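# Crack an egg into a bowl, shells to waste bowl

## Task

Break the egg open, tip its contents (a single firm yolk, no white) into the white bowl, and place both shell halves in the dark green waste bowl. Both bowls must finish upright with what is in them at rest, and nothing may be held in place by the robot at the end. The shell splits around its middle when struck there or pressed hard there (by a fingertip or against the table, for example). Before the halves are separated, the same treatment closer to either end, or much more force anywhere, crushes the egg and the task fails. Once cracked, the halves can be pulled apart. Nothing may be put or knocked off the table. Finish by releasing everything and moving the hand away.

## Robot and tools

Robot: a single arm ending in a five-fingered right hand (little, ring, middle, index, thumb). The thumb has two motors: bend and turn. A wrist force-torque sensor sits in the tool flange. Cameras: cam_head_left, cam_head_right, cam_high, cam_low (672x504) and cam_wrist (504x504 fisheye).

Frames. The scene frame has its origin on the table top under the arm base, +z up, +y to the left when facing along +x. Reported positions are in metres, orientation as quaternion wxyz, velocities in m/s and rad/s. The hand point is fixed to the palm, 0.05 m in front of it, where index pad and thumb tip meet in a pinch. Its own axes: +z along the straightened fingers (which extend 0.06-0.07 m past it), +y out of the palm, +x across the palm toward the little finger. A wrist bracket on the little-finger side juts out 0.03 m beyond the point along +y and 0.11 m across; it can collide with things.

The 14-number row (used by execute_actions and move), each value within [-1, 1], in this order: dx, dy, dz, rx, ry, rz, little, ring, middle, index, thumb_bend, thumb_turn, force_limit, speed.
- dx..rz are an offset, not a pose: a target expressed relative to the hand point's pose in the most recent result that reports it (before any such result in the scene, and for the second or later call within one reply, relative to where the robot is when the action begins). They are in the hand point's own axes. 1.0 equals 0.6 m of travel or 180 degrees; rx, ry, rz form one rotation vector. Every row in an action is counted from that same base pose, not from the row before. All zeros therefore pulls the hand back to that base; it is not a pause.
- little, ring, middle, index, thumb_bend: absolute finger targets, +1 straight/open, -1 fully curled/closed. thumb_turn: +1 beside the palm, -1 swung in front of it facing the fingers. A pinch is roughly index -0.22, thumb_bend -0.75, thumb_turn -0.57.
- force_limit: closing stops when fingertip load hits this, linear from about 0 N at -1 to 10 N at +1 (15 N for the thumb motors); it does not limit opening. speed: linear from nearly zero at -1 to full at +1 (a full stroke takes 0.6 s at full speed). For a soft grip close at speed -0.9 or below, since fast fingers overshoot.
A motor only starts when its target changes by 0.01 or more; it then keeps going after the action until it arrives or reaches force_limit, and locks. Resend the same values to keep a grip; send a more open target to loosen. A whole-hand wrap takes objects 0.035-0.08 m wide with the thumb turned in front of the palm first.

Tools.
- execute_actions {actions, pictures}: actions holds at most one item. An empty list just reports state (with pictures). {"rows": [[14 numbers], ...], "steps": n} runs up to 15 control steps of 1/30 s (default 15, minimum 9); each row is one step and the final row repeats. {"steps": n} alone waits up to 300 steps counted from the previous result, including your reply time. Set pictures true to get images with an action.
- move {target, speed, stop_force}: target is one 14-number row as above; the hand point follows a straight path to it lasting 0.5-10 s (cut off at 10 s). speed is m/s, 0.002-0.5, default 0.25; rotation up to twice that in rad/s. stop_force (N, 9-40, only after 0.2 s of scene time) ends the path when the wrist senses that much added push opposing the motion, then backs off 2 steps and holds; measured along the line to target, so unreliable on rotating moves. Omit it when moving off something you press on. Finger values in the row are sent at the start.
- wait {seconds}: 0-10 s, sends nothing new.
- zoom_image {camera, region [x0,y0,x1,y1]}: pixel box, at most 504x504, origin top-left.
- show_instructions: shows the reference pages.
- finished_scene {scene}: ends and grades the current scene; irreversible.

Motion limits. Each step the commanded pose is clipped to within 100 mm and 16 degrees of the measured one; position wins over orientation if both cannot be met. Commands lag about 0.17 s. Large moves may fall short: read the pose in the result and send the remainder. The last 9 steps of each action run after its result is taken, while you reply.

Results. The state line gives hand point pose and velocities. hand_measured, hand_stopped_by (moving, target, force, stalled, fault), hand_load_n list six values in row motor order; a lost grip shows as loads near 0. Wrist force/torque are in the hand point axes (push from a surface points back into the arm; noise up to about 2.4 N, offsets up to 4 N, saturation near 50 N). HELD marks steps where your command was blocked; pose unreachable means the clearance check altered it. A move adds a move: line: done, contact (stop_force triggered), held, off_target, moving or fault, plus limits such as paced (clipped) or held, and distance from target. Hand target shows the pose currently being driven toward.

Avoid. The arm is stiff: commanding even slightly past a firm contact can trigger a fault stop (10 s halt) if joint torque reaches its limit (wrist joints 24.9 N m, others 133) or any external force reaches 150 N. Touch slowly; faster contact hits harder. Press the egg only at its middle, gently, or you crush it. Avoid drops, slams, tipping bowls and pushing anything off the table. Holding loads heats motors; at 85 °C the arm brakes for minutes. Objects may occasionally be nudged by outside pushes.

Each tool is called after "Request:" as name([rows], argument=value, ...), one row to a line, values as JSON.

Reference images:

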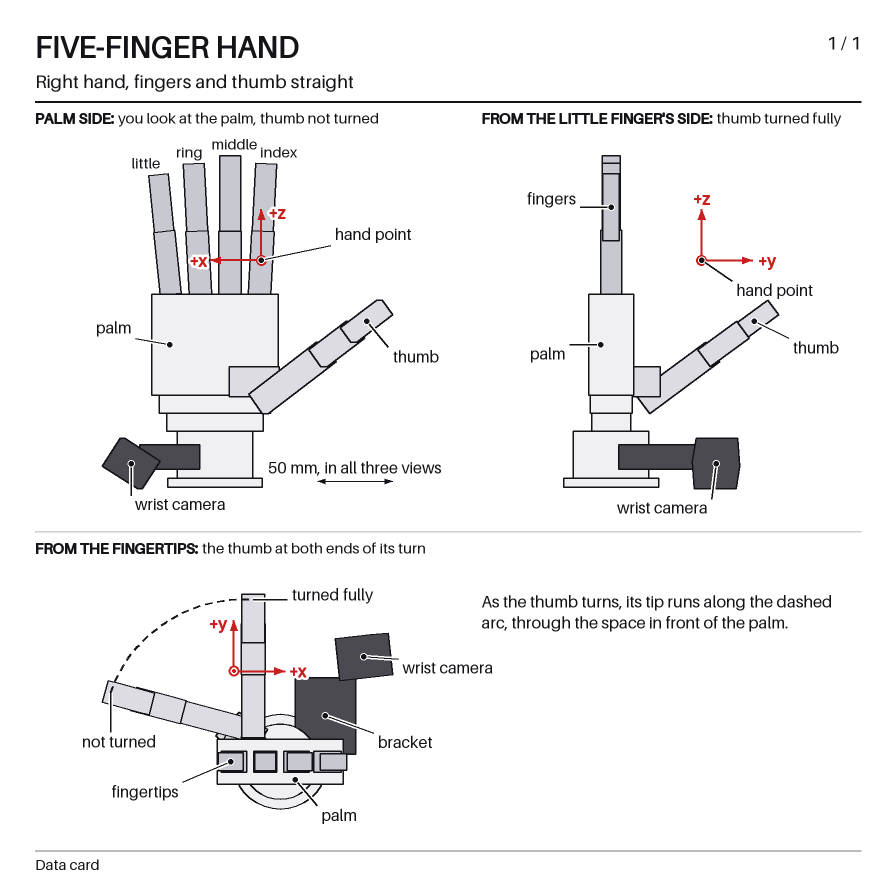

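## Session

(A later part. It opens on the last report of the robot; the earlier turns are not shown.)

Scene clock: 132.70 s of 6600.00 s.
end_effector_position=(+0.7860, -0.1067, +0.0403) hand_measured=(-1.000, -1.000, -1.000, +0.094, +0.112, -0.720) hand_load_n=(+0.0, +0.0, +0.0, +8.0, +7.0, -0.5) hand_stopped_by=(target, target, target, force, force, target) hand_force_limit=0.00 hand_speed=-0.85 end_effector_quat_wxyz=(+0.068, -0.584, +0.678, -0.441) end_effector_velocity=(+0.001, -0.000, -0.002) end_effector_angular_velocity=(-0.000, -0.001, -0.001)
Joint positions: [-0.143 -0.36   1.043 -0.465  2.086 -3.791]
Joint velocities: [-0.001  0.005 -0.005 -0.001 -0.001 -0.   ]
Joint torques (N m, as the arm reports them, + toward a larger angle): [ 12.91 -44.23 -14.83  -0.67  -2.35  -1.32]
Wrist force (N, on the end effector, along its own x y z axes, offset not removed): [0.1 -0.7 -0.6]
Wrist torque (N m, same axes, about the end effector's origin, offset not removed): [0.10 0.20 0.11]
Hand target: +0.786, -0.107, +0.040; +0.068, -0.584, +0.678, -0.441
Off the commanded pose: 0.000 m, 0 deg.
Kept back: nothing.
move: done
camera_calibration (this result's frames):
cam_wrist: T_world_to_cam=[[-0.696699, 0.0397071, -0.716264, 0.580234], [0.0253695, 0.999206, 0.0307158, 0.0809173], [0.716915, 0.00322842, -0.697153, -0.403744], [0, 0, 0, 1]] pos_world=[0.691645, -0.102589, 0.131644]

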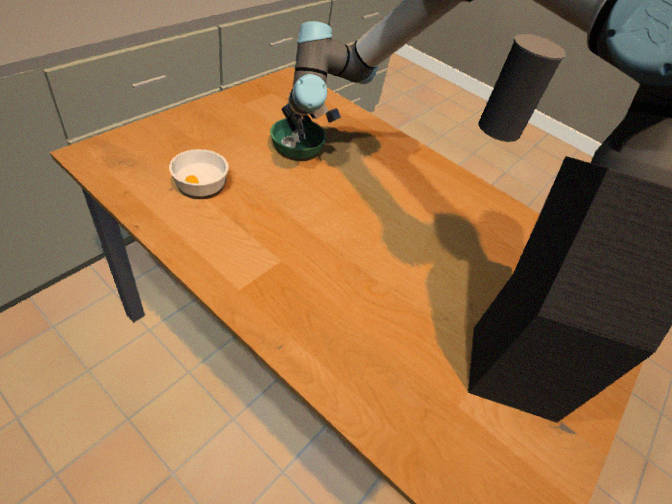

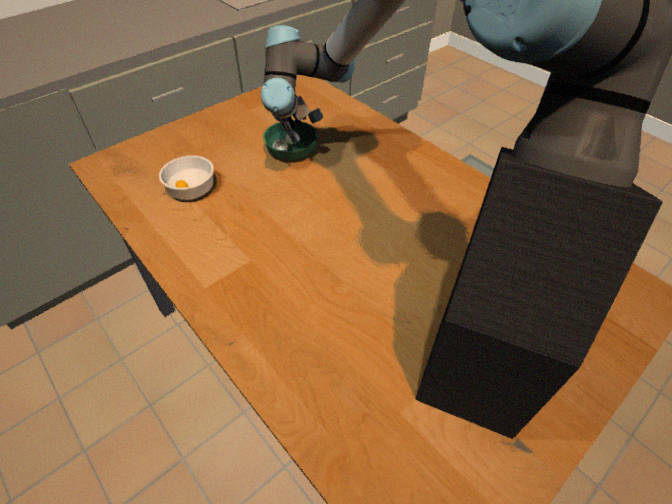

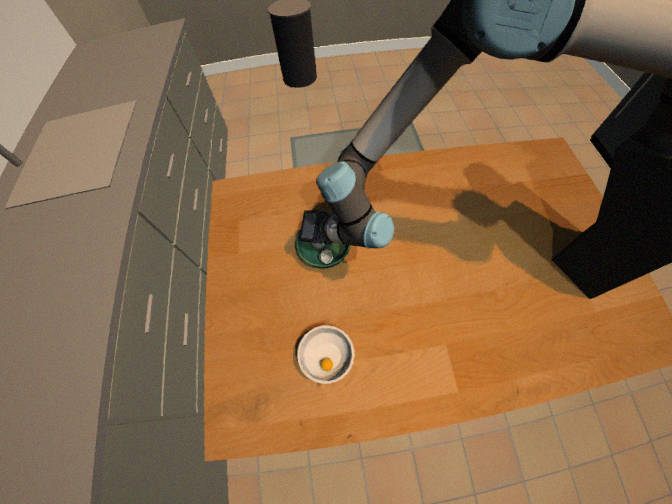

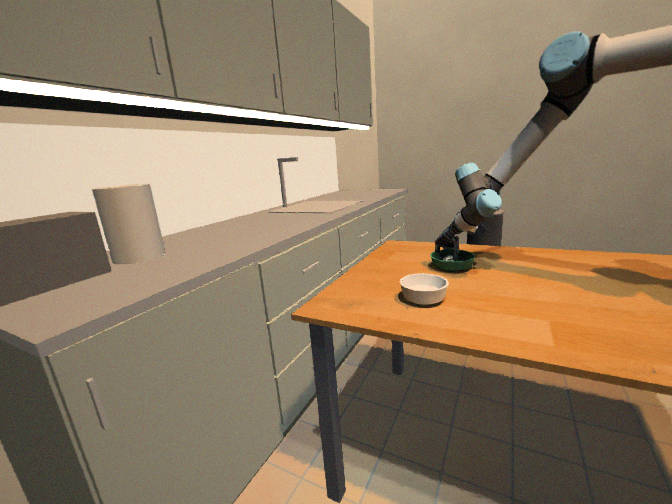

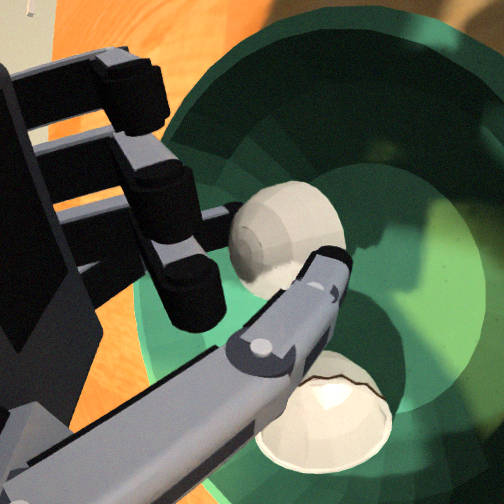

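Request:
move(target=[0.002,0.024,-0.006,0,0,0,-1,-1,-1,-0.1,0.1,-0.72,0,-0.85], speed=0.02, stop_force=9)

Request:
move(target=[0,0,0,0,0,0,-1,-1,-1,0.25,0.3,-0.72,0,-0.6])

Request:
move(target=[0.09,-0.14,-0.13,0,0,0,-1,-1,-1,0.25,0.3,-0.72,0,-0.6], speed=0.15)

Request:
wait(seconds=2)

Scene clock: 134.20 s of 6600.00 s.
end_effector_position=(+0.7732, -0.1069, +0.0333) hand_measured=(-1.000, -1.000, -1.000, +0.094, +0.112, -0.720) hand_load_n=(+0.0, +0.0, +0.0, +8.0, +7.0, -0.5) hand_stopped_by=(target, target, target, force, force, target) hand_force_limit=0.00 hand_speed=-0.85 end_effector_quat_wxyz=(+0.068, -0.584, +0.678, -0.441) end_effector_velocity=(-0.002, +0.000, -0.001) end_effector_angular_velocity=(+0.001, -0.001, +0.002)
Joint positions: [-0.153 -0.369  1.091 -0.505  2.077 -3.793]
Joint velocities: [-0.002 -0.001  0.007 -0.006 -0.004 -0.001]
Joint torques (N m, as the arm reports them, + toward a larger angle): [ 12.27 -58.93  -1.57  -0.79  -2.15  -1.07]
Wrist force (N, on the end effector, along its own x y z axes, offset not removed): [5.5 3.3 0.5]
Wrist torque (N m, same axes, about the end effector's origin, offset not removed): [0.37 -0.93 0.24]
Hand target: +0.773, -0.107, +0.033; +0.068, -0.584, +0.678, -0.441
Off the commanded pose: 0.000 m, 0 deg.
Kept back: nothing.
move: done
camera_calibration (this result's frames):
cam_wrist: T_world_to_cam=[[-0.696733, 0.0397232, -0.71623, 0.566306], [0.0253861, 0.999206, 0.0307225, 0.081636], [0.716881, 0.00322313, -0.697188, -0.399347], [0, 0, 0, 1]] pos_world=[0.678776, -0.10278, 0.124677]

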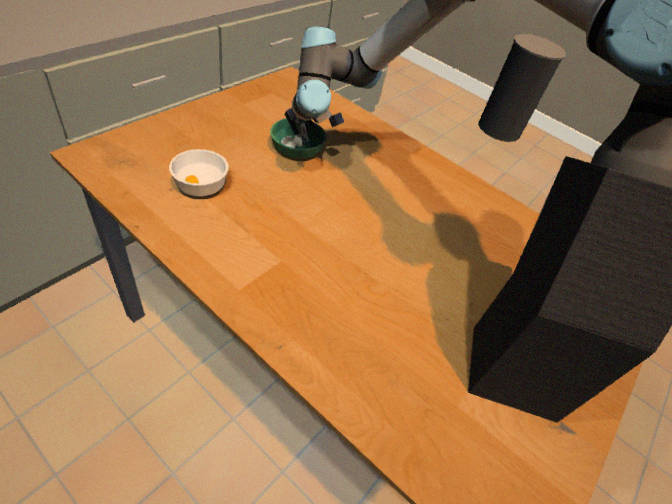

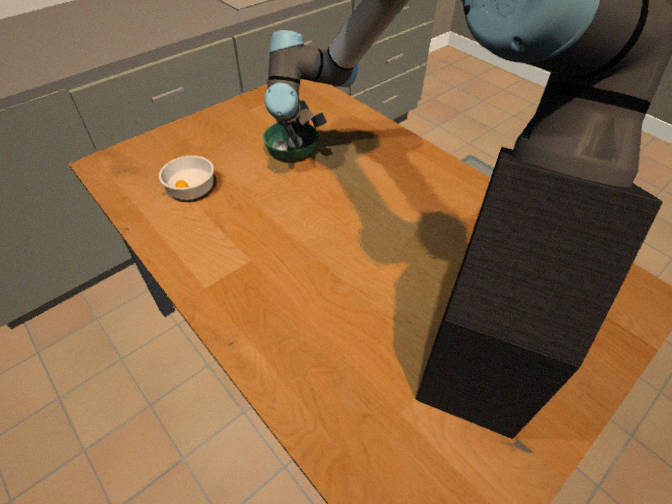

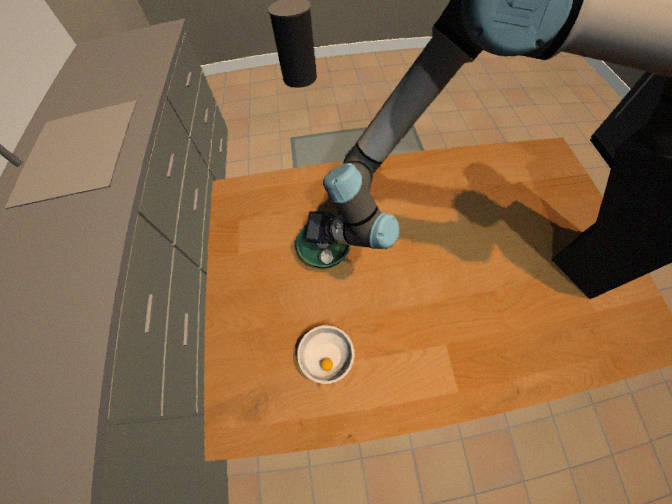

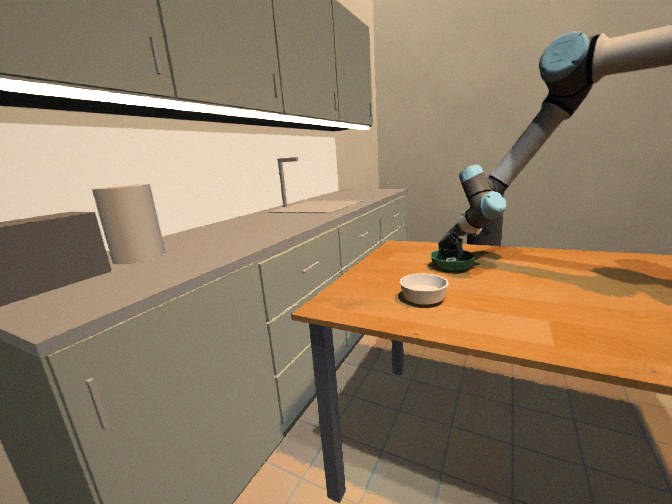

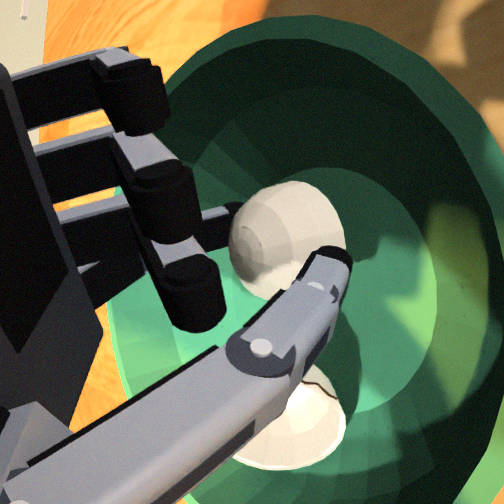

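Scene clock: 134.93 s of 6600.00 s.
end_effector_position=(+0.7732, -0.1070, +0.0333) hand_measured=(-1.000, -1.000, -1.000, +0.250, +0.300, -0.720) hand_load_n=(+0.0, +0.0, +0.0, +0.0, +0.0, +0.0) hand_stopped_by=(target, target, target, target, target, target) hand_force_limit=0.00 hand_speed=-0.60 end_effector_quat_wxyz=(+0.068, -0.584, +0.678, -0.441) end_effector_velocity=(+0.002, -0.001, +0.001) end_effector_angular_velocity=(-0.000, -0.004, +0.001)
Joint positions: [-0.153 -0.369  1.091 -0.505  2.077 -3.793]
Joint velocities: [ 0.    -0.002 -0.    -0.001 -0.002 -0.   ]
Joint torques (N m, as the arm reports them, + toward a larger angle): [ 22.02 -46.32 -12.65   1.69   1.94  -0.82]
Wrist force (N, on the end effector, along its own x y z axes, offset not removed): [2.4 2.1 -2.4]
Wrist torque (N m, same axes, about the end effector's origin, offset not removed): [0.30 -0.18 0.10]
Hand target: +0.773, -0.107, +0.033; +0.068, -0.584, +0.678, -0.441
Off the commanded pose: 0.000 m, 0 deg.
Kept back: nothing.
move: done
camera_calibration (this result's frames):
cam_wrist: T_world_to_cam=[[-0.696711, 0.0397183, -0.716252, 0.56631], [0.0253896, 0.999206, 0.030712, 0.0816814], [0.716903, 0.00321206, -0.697166, -0.399366], [0, 0, 0, 1]] pos_world=[0.678787, -0.102827, 0.124687]

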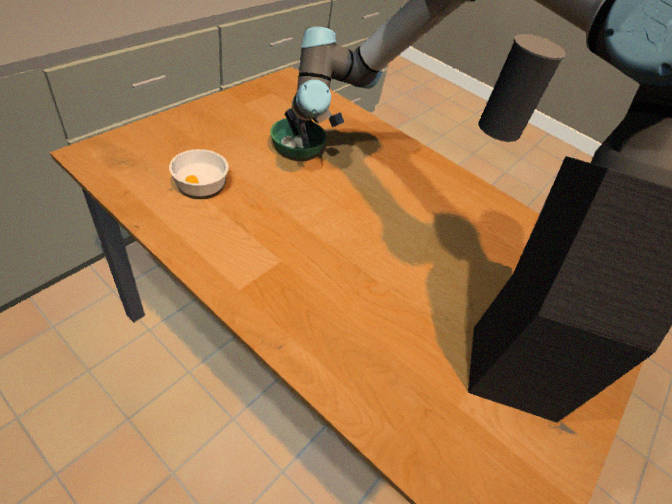

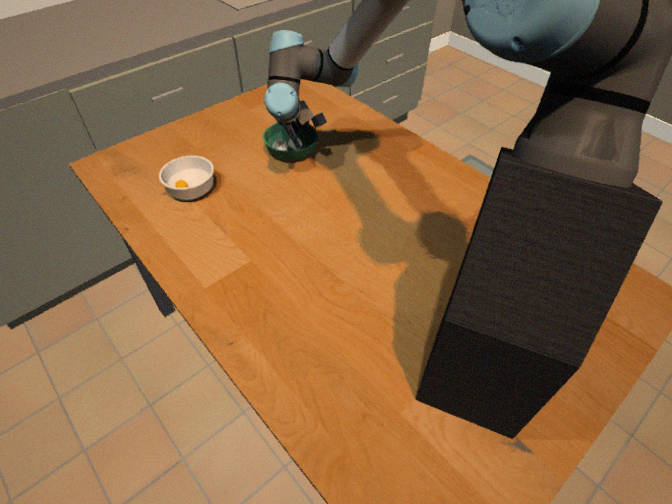

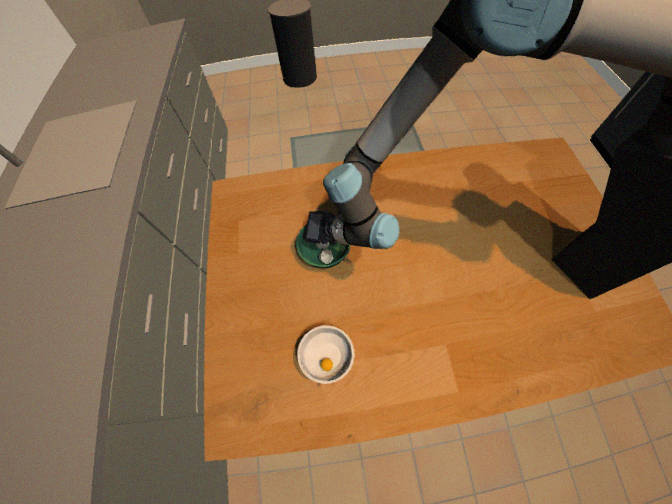

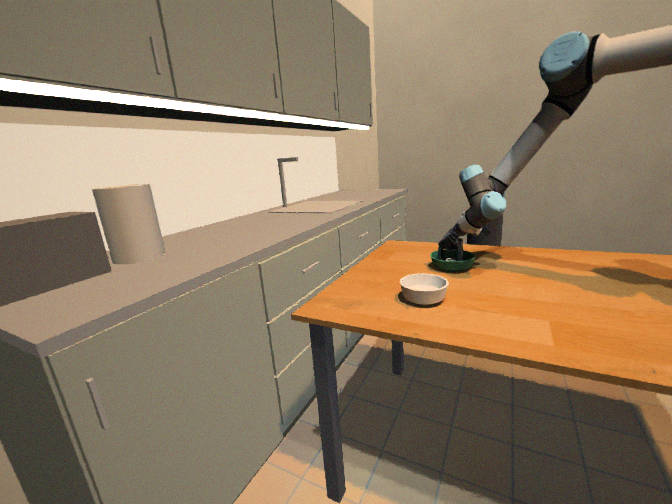

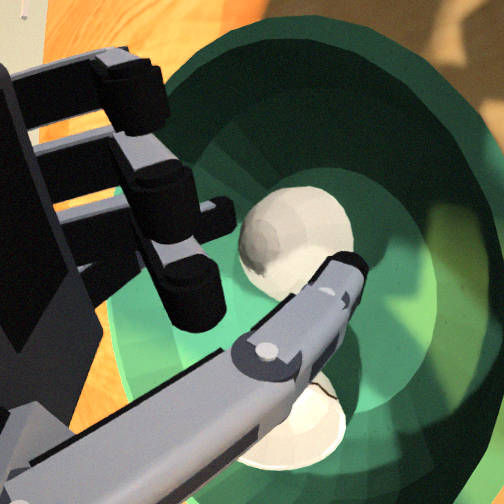

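Scene clock: 136.33 s of 6600.00 s.
end_effector_position=(+0.7707, -0.1067, +0.1597) hand_measured=(-1.000, -1.000, -1.000, +0.250, +0.300, -0.720) hand_load_n=(+0.0, +0.0, +0.0, +0.0, +0.0, +0.0) hand_stopped_by=(target, target, target, target, target, target) hand_force_limit=0.00 hand_speed=-0.60 end_effector_quat_wxyz=(+0.068, -0.584, +0.678, -0.441) end_effector_velocity=(-0.000, -0.000, +0.003) end_effector_angular_velocity=(-0.000, +0.001, -0.000)
Joint positions: [-0.083 -0.606  1.257 -0.424  2.146 -3.775]
Joint velocities: [ 0.001 -0.005  0.003  0.003  0.002  0.   ]
Joint torques (N m, as the arm reports them, + toward a larger angle): [ 36.58 -56.54  -1.62   1.62   2.43   1.6 ]
Wrist force (N, on the end effector, along its own x y z axes, offset not removed): [0.9 2.7 0.2]
Wrist torque (N m, same axes, about the end effector's origin, offset not removed): [0.32 0.00 0.13]
Hand target: +0.771, -0.107, +0.160; +0.068, -0.584, +0.678, -0.441
Off the commanded pose: 0.000 m, 0 deg.
Kept back: nothing.
move: done
camera_calibration (this result's frames):
cam_wrist: T_world_to_cam=[[-0.696702, 0.0397698, -0.716257, 0.655104], [0.0254164, 0.999204, 0.0307577, 0.0775951], [0.71691, 0.00322427, -0.697158, -0.309453], [0, 0, 0, 1]] pos_world=[0.67629, -0.102589, 0.251099]

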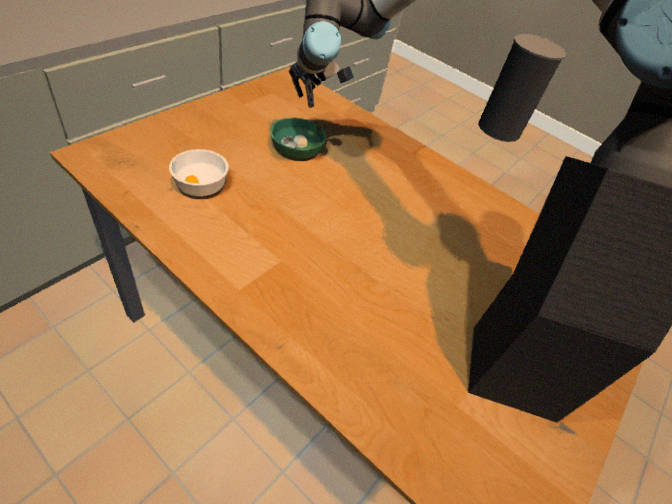

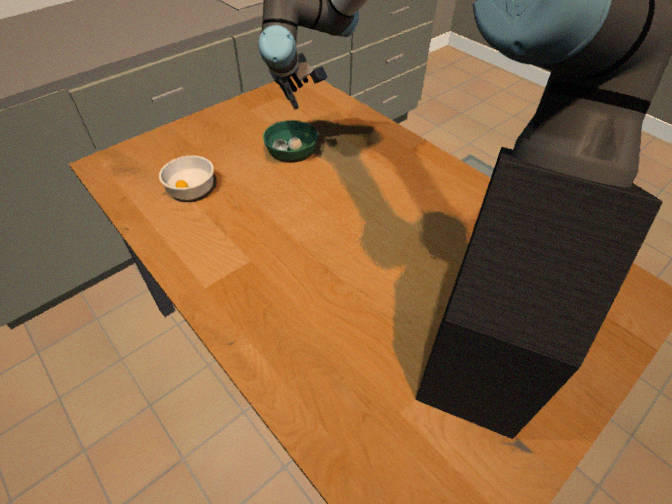

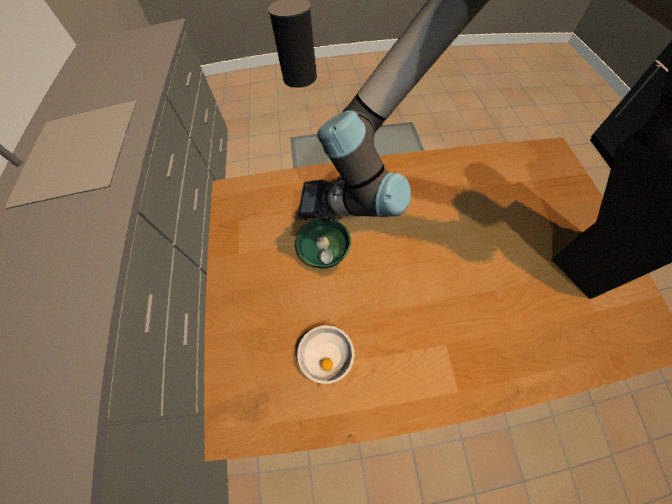

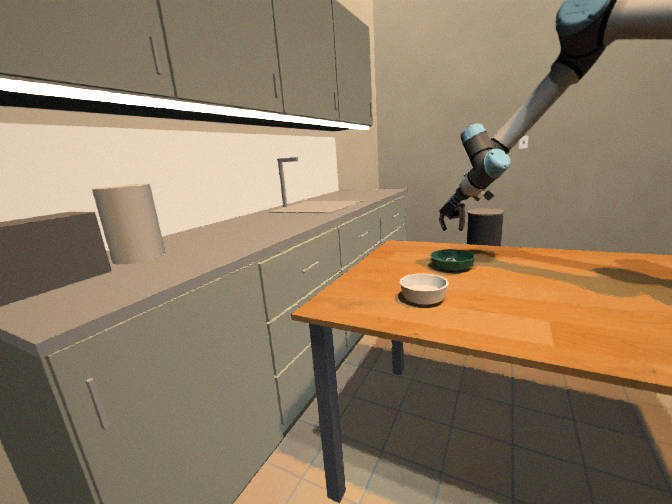

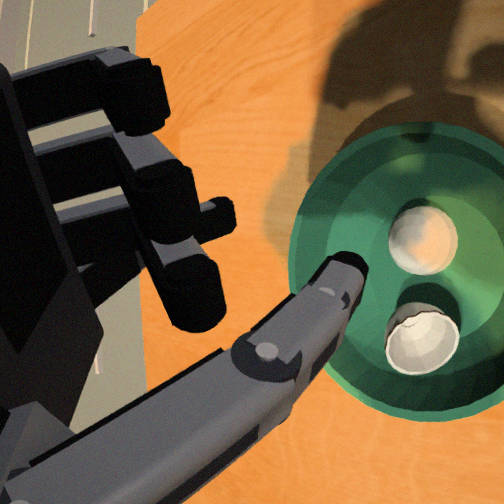

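Scene clock: 138.33 s of 6600.00 s.
end_effector_position=(+0.7707, -0.1067, +0.1600) hand_measured=(-1.000, -1.000, -1.000, +0.250, +0.300, -0.720) hand_load_n=(+0.0, +0.0, +0.0, +0.0, +0.0, +0.0) hand_stopped_by=(target, target, target, target, target, target) hand_force_limit=0.00 hand_speed=-0.60 end_effector_quat_wxyz=(+0.068, -0.584, +0.678, -0.441) end_effector_velocity=(-0.000, -0.000, -0.000) end_effector_angular_velocity=(-0.001, +0.000, -0.000)
Joint positions: [-0.083 -0.606  1.257 -0.424  2.146 -3.775]
Joint velocities: [-0.     0.    -0.    -0.     0.001 -0.   ]
Joint torques (N m, as the arm reports them, + toward a larger angle): [ 36.69 -56.63  -2.9    1.9    2.16   1.77]
Wrist force (N, on the end effector, along its own x y z axes, offset not removed): [2.6 3.7 0.2]
Wrist torque (N m, same axes, about the end effector's origin, offset not removed): [0.52 -0.42 0.46]
Hand target: +0.771, -0.107, +0.160; +0.068, -0.584, +0.678, -0.441
Off the commanded pose: 0.000 m, 0 deg.
Kept back: nothing.
Steps of this call (steps 1 to 60: nothing new was sent). Readings (end_effector_position | what the end effector reports):
1: (+0.7707, -0.1067, +0.1598) | hand_measured=(-1.000, -1.000, -1.000, +0.250, +0.300, -0.720) hand_load_n=(+0.0, +0.0, +0.0, +0.0, +0.0, +0.0) hand_stopped_by=(target, target, target, target, target, target) hand_force_limit=0.00 hand_speed=-0.60
2: (+0.7707, -0.1067, +0.1599) | hand_measured=(-1.000, -1.000, -1.000, +0.250, +0.300, -0.720) hand_load_n=(+0.0, +0.0, +0.0, +0.0, +0.0, +0.0) hand_stopped_by=(target, target, target, target, target, target) hand_force_limit=0.00 hand_speed=-0.60
4: (+0.7707, -0.1067, +0.1599) | hand_measured=(-1.000, -1.000, -1.000, +0.250, +0.300, -0.720) hand_load_n=(+0.0, +0.0, +0.0, +0.0, +0.0, +0.0) hand_stopped_by=(target, target, target, target, target, target) hand_force_limit=0.00 hand_speed=-0.60
8: (+0.7707, -0.1067, +0.1600) | hand_measured=(-1.000, -1.000, -1.000, +0.250, +0.300, -0.720) hand_load_n=(+0.0, +0.0, +0.0, +0.0, +0.0, +0.0) hand_stopped_by=(target, target, target, target, target, target) hand_force_limit=0.00 hand_speed=-0.60
60: the state above
camera_calibration (this result's frames):
cam_wrist: T_world_to_cam=[[-0.696689, 0.0397702, -0.71627, 0.655279], [0.0254117, 0.999204, 0.0307628, 0.0775897], [0.716923, 0.00323041, -0.697145, -0.309258], [0, 0, 0, 1]] pos_world=[0.676268, -0.102589, 0.251372]

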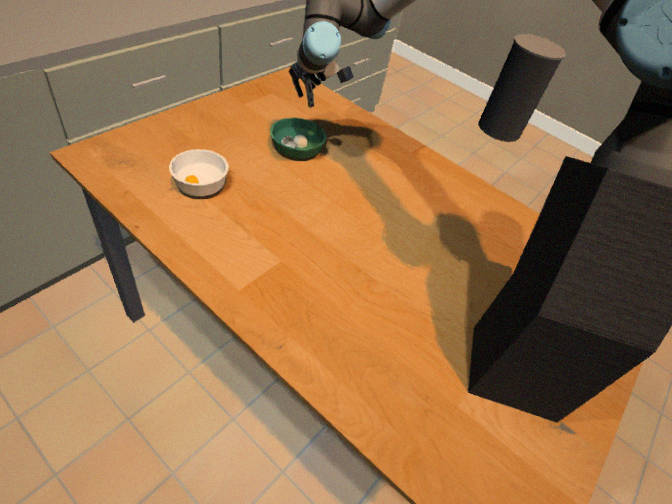

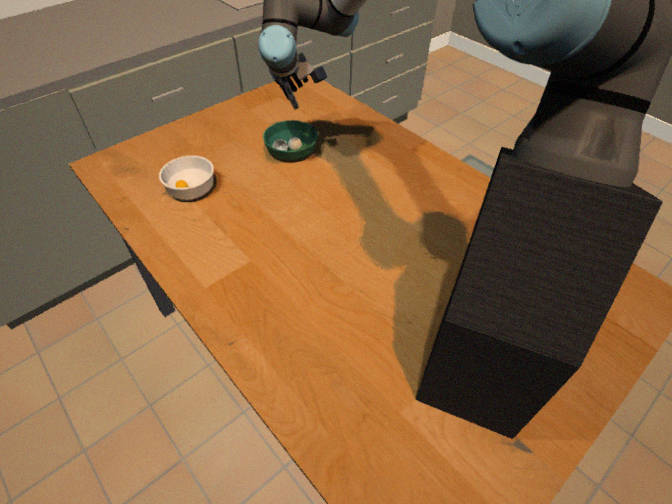

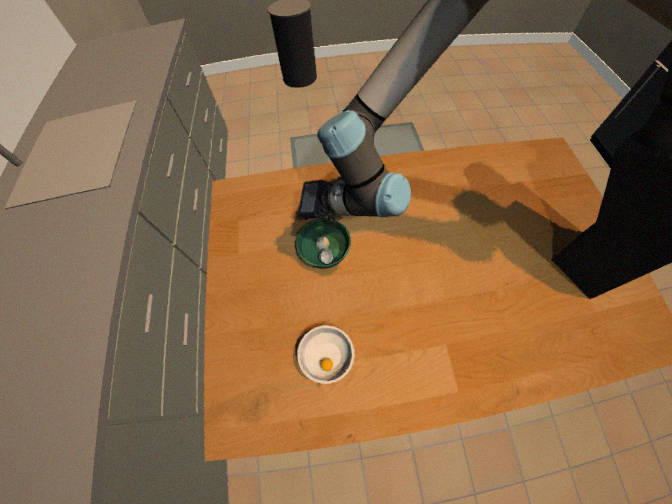

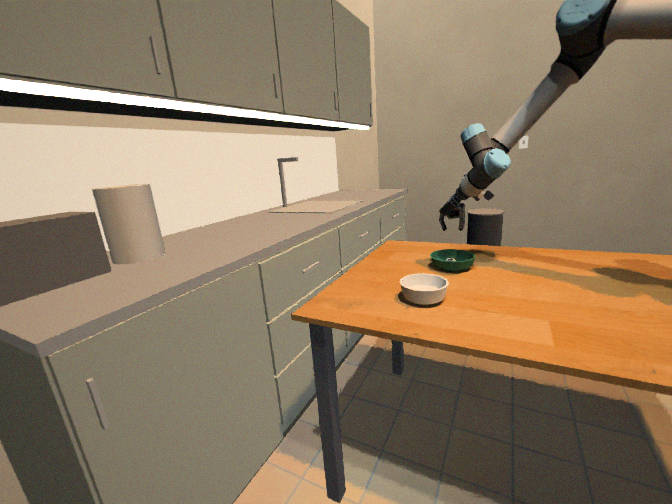

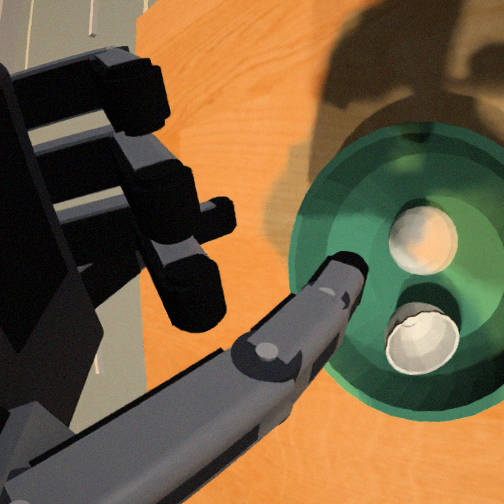

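Request:
finished_scene(scene=1)

The scene is finished: the task was done.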